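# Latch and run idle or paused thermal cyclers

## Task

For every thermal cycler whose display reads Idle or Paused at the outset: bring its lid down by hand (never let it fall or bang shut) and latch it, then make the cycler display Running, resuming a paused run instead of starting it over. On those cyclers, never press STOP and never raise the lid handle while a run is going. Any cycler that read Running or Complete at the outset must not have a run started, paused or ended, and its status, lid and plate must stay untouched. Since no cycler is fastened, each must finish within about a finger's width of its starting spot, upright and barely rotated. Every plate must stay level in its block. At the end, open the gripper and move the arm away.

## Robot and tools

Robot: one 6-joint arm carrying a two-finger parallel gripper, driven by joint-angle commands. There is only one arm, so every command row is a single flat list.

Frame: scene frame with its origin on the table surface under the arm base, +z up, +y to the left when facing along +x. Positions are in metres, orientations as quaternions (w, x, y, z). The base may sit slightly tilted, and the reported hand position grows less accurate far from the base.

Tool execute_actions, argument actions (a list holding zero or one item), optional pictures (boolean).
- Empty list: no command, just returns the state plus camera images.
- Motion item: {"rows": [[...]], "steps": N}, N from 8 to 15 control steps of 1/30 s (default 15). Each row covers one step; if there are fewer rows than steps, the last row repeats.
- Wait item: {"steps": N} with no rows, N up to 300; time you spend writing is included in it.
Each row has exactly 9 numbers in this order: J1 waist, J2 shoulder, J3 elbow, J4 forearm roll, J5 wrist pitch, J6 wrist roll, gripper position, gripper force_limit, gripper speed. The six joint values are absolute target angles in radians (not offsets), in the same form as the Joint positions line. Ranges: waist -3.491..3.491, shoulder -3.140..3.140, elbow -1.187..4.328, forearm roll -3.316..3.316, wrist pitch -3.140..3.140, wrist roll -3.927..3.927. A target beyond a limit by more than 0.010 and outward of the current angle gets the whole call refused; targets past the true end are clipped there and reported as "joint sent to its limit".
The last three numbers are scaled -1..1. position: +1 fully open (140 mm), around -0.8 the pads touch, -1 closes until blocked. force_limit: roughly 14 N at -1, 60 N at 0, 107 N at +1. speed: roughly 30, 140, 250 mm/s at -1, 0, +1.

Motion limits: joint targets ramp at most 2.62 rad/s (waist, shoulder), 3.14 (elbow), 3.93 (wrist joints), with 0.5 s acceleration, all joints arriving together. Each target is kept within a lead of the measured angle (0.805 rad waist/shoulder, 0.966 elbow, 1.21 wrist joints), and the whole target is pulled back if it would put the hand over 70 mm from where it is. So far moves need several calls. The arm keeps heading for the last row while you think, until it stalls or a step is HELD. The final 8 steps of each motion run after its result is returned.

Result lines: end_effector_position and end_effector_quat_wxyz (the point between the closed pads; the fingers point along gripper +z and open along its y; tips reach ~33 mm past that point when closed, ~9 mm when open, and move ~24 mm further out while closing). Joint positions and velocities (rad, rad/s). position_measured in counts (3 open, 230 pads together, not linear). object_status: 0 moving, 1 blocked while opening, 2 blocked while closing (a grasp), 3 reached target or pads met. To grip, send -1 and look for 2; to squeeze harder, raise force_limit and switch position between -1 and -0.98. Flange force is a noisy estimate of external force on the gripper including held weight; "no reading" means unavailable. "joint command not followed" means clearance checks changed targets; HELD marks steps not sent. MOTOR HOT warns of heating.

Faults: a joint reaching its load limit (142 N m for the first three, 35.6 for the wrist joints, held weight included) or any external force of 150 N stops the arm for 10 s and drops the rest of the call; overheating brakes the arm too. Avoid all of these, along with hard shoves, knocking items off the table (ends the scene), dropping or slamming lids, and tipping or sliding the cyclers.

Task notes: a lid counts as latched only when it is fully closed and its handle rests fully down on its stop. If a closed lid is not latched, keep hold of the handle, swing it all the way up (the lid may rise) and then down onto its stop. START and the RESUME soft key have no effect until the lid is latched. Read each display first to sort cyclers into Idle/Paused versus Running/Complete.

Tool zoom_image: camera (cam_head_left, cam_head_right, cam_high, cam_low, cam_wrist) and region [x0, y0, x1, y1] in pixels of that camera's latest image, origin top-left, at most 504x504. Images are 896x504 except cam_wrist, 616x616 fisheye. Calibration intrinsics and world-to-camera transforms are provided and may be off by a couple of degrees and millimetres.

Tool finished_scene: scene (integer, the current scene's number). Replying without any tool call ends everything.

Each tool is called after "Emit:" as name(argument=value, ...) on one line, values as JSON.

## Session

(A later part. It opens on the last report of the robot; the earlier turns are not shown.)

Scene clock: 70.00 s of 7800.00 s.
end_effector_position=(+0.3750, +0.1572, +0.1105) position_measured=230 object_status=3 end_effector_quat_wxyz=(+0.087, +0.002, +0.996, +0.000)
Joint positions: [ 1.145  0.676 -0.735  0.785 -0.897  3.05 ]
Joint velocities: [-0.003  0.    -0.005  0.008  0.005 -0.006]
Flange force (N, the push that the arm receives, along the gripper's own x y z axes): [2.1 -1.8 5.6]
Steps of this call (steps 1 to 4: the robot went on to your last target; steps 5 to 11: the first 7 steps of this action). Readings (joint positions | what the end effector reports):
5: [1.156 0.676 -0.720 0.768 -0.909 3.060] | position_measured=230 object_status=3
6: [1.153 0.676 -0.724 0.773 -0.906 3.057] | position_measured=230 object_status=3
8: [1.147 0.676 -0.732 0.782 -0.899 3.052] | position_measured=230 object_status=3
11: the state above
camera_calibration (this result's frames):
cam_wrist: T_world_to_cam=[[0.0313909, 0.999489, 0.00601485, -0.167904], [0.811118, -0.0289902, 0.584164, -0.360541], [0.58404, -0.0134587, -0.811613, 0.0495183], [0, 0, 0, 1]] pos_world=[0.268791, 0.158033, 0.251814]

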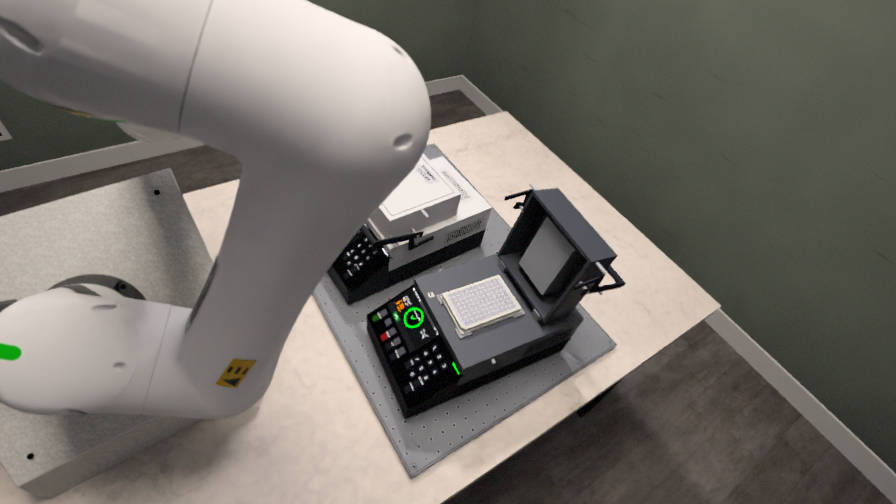

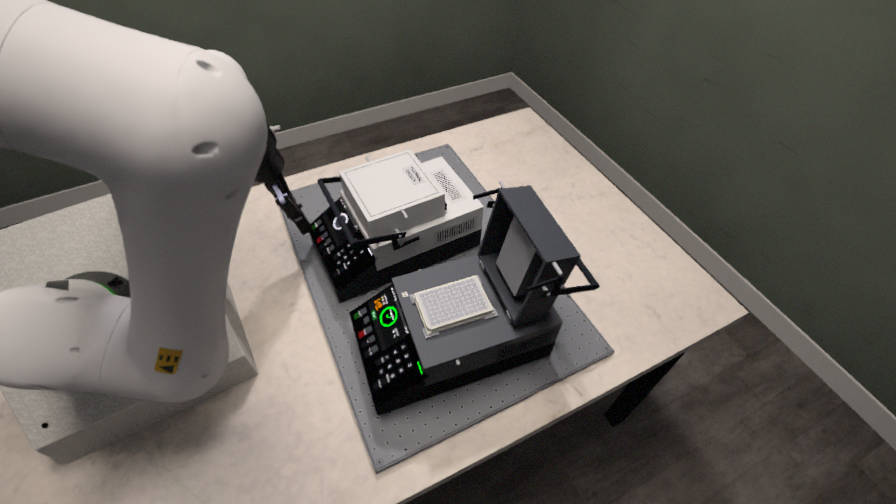

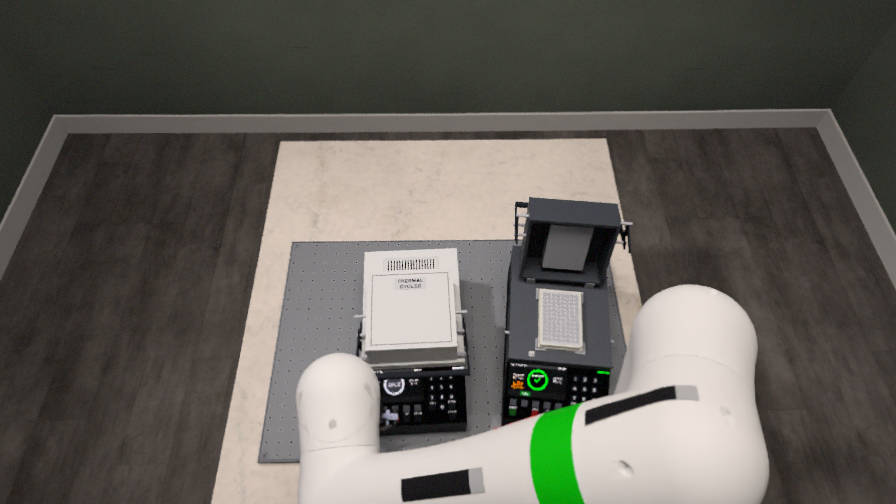

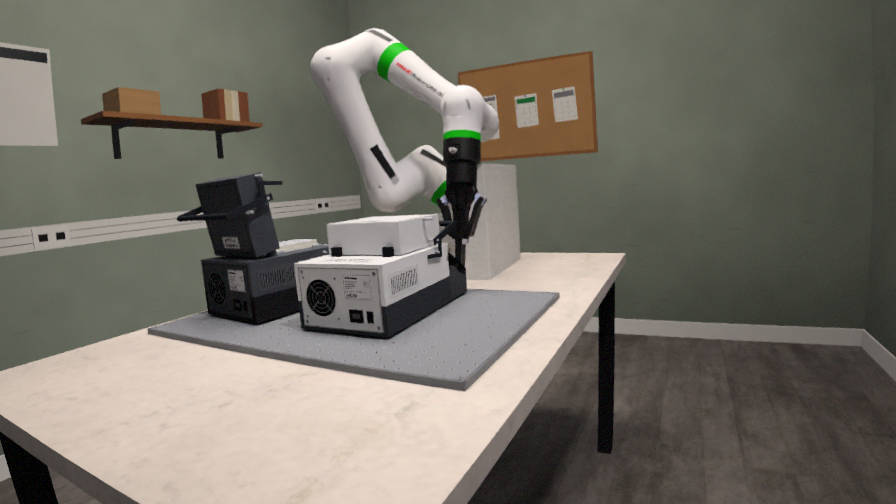

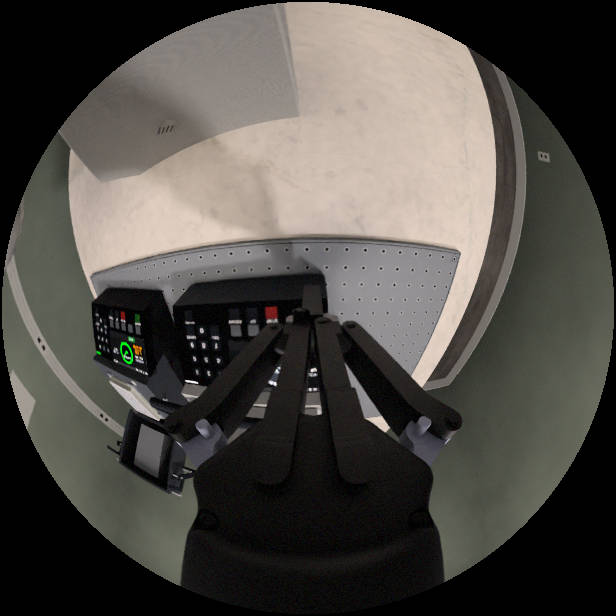

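Move +4 mm x.

Emit:
execute_actions(actions=[{"rows":[[1.135,0.677,-0.731,0.793,-0.898,3.05,-1,-1,0]]}], pictures=true)

Scene clock: 70.50 s of 7800.00 s.
end_effector_position=(+0.3785, +0.1566, +0.1099) position_measured=230 object_status=3 end_effector_quat_wxyz=(+0.087, +0.004, +0.996, +0.001)
Joint positions: [ 1.135  0.677 -0.731  0.793 -0.897  3.05 ]
Joint velocities: [-0.005 -0.     0.004  0.008 -0.009  0.   ]
Flange force (N, the push that the arm receives, along the gripper's own x y z axes): [57.9 3.3 -42.5]
Steps of this call (steps 1 to 8: the last 8 steps of your previous action; steps 9 to 15: the first 7 steps of this action). Readings (joint positions | what the end effector reports):
9: [1.145 0.676 -0.735 0.785 -0.897 3.050] | position_measured=230 object_status=3
10: [1.142 0.676 -0.734 0.787 -0.897 3.050] | position_measured=230 object_status=3
12: [1.137 0.677 -0.732 0.791 -0.897 3.050] | position_measured=230 object_status=3
15: the state above
camera_calibration (this result's frames):
cam_wrist: T_world_to_cam=[[0.0347921, 0.99937, 0.00704719, -0.168723], [0.810856, -0.0323498, 0.584351, -0.36242], [0.584211, -0.0146166, -0.81147, 0.0470574], [0, 0, 0, 1]] pos_world=[0.272249, 0.15758, 0.251155]

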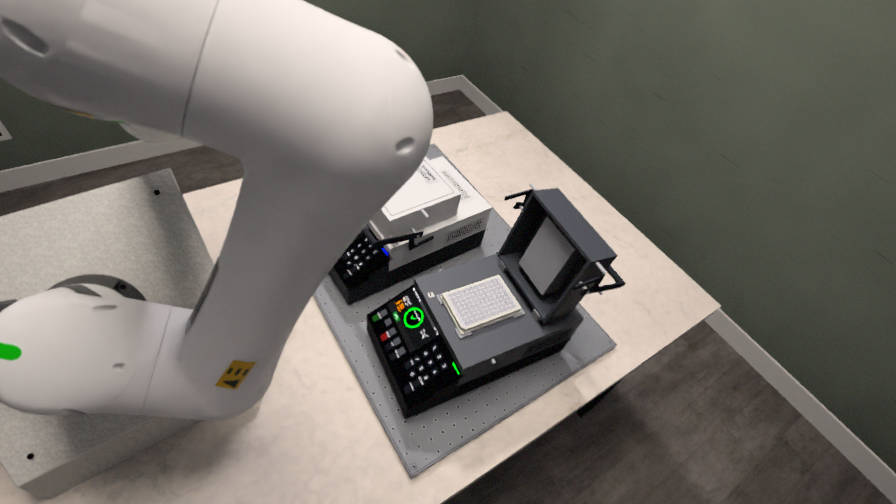

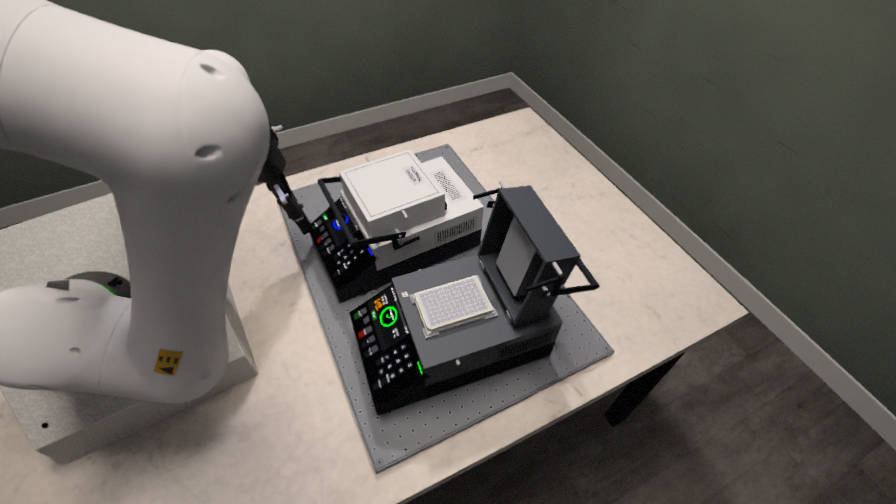

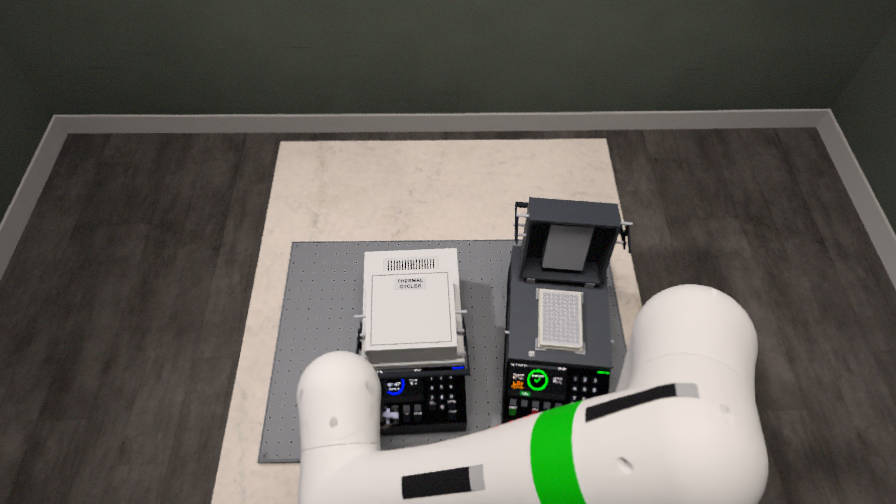

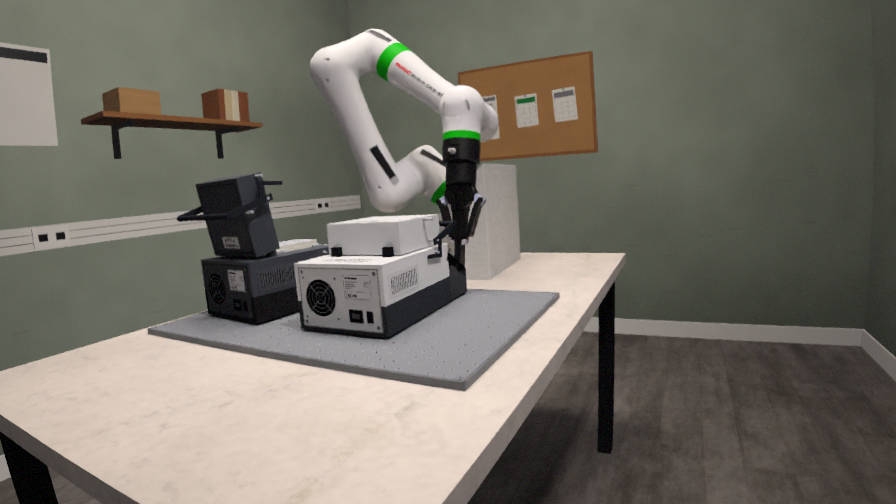

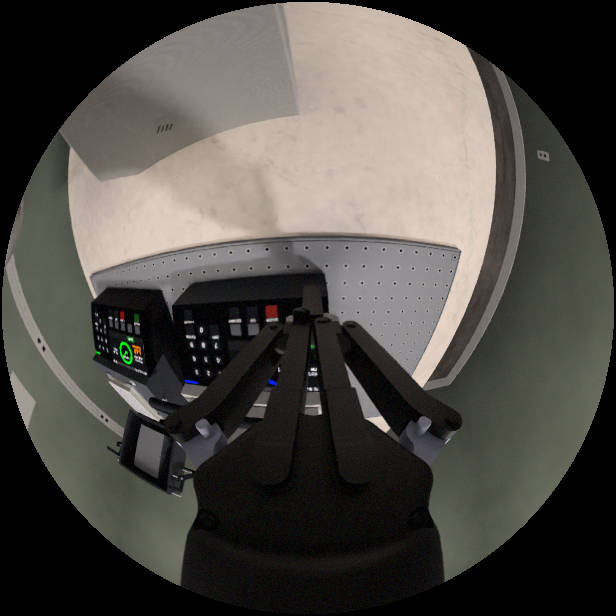

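Emit:
execute_actions(actions=[{"rows":[[1.5,0.35,-0.55,0.3,-1.3,3.05,-1,-1,0]]}])

Emit:
execute_actions(actions=[{"steps":25}], pictures=true)

Scene clock: 71.17 s of 7800.00 s.
end_effector_position=(+0.3715, +0.1548, +0.1668) position_measured=230 object_status=3 end_effector_quat_wxyz=(+0.093, +0.044, +0.995, +0.009)
Joint positions: [ 1.233  0.589 -0.682  0.661 -1.006  3.05 ]
Joint velocities: [ 0.724 -0.649  0.358 -0.971 -0.788  0.   ]
Flange force (N, the push that the arm receives, along the gripper's own x y z axes): [-4.0 0.8 -3.4]
Steps of this call (steps 1 to 8: the last 8 steps of your previous action; steps 9 to 13: the robot went on to your last target; steps 14 to 20: the first 7 steps of this action). Readings (joint positions | what the end effector reports):
14: [1.135 0.677 -0.731 0.793 -0.898 3.050] | position_measured=230 object_status=3
15: [1.138 0.675 -0.729 0.789 -0.902 3.050] | position_measured=230 object_status=3
17: [1.162 0.653 -0.717 0.756 -0.929 3.050] | position_measured=230 object_status=3
20: the state above

Scene clock: 72.00 s of 7800.00 s.
end_effector_position=(+0.2748, +0.1543, +0.3004) position_measured=230 object_status=3 end_effector_quat_wxyz=(+0.049, +0.090, +0.993, +0.057)
Joint positions: [ 1.5   0.35 -0.55  0.3  -1.3   3.05]
Joint velocities: [ 0.001 -0.     0.    -0.    -0.     0.001]
Flange force (N, the push that the arm receives, along the gripper's own x y z axes): [-3.4 -1.8 7.5]
Kept back: nothing.
Steps of this call (steps 1 to 8: the last 8 steps of your previous action; steps 9 to 25: the robot went on to your last target). Readings (joint positions | what the end effector reports):
1: [1.257 0.568 -0.670 0.628 -1.033 3.050] | position_measured=230 object_status=3
2: [1.280 0.547 -0.659 0.597 -1.058 3.050] | position_measured=230 object_status=3
4: [1.326 0.506 -0.636 0.535 -1.109 3.050] | position_measured=230 object_status=3
8: [1.415 0.426 -0.592 0.414 -1.207 3.050] | position_measured=230 object_status=3
25: the state above
camera_calibration (this result's frames):
cam_wrist: T_world_to_cam=[[0.200661, 0.97171, 0.124561, -0.240767], [0.830436, -0.236169, 0.50458, -0.339733], [0.519723, 0.00219046, -0.854332, 0.290207], [0, 0, 0, 1]] pos_world=[0.179611, 0.153085, 0.449346]

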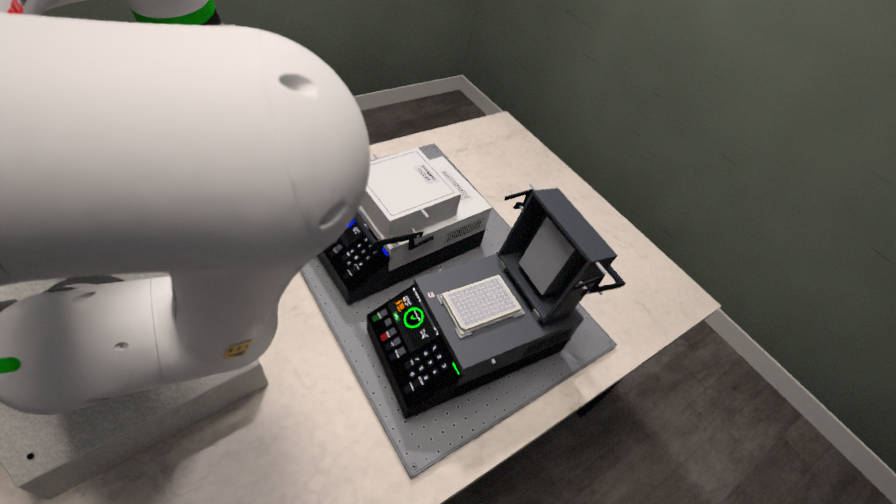

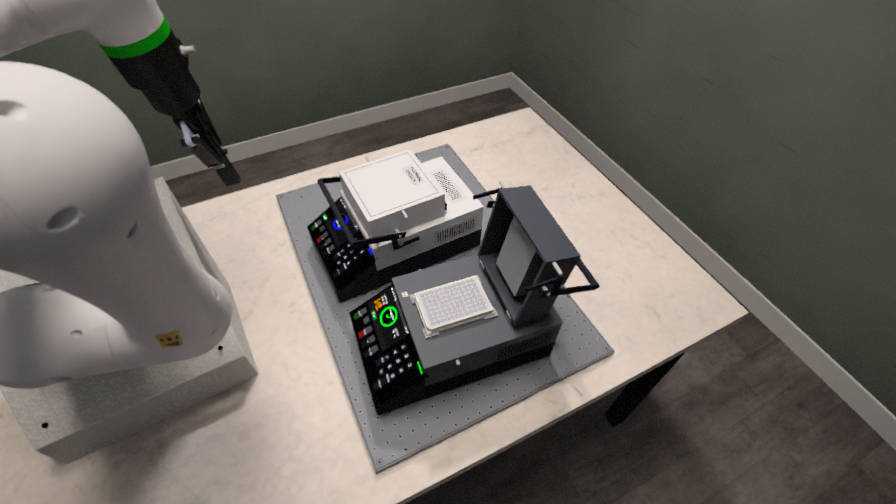

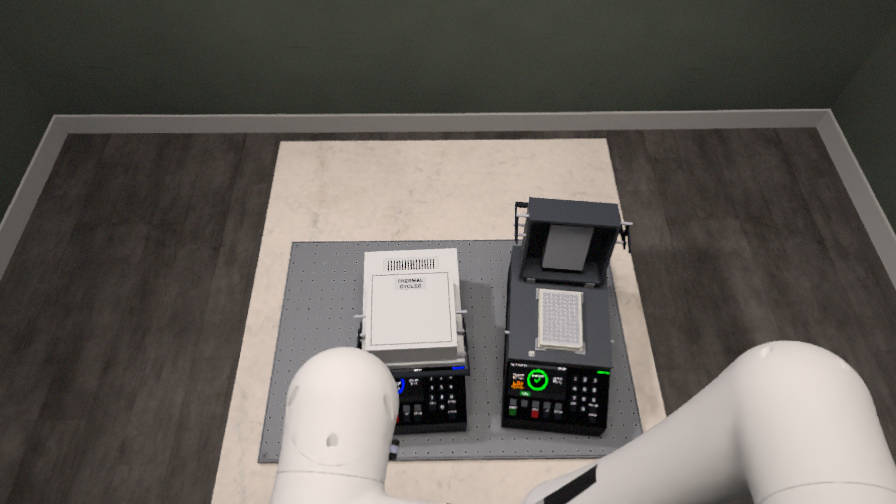

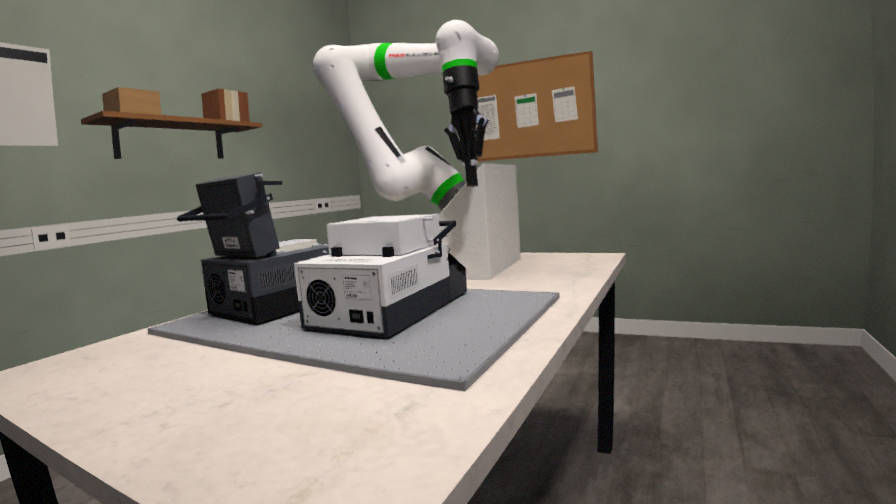

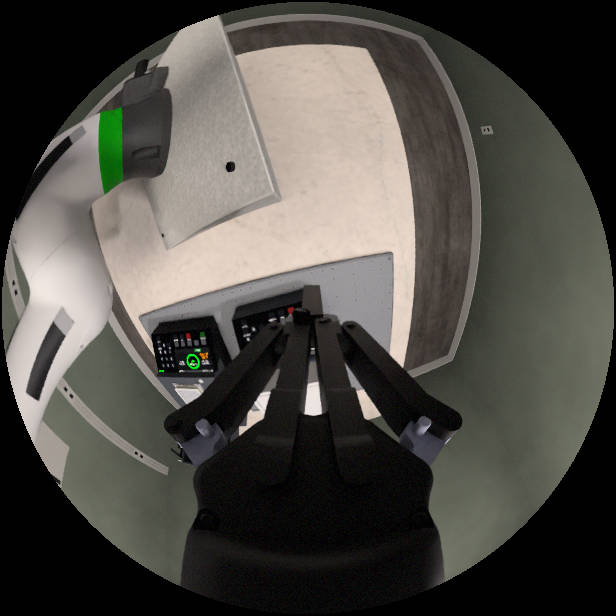

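Emit:
finished_scene(scene=1)

The scene is finished: the task was done.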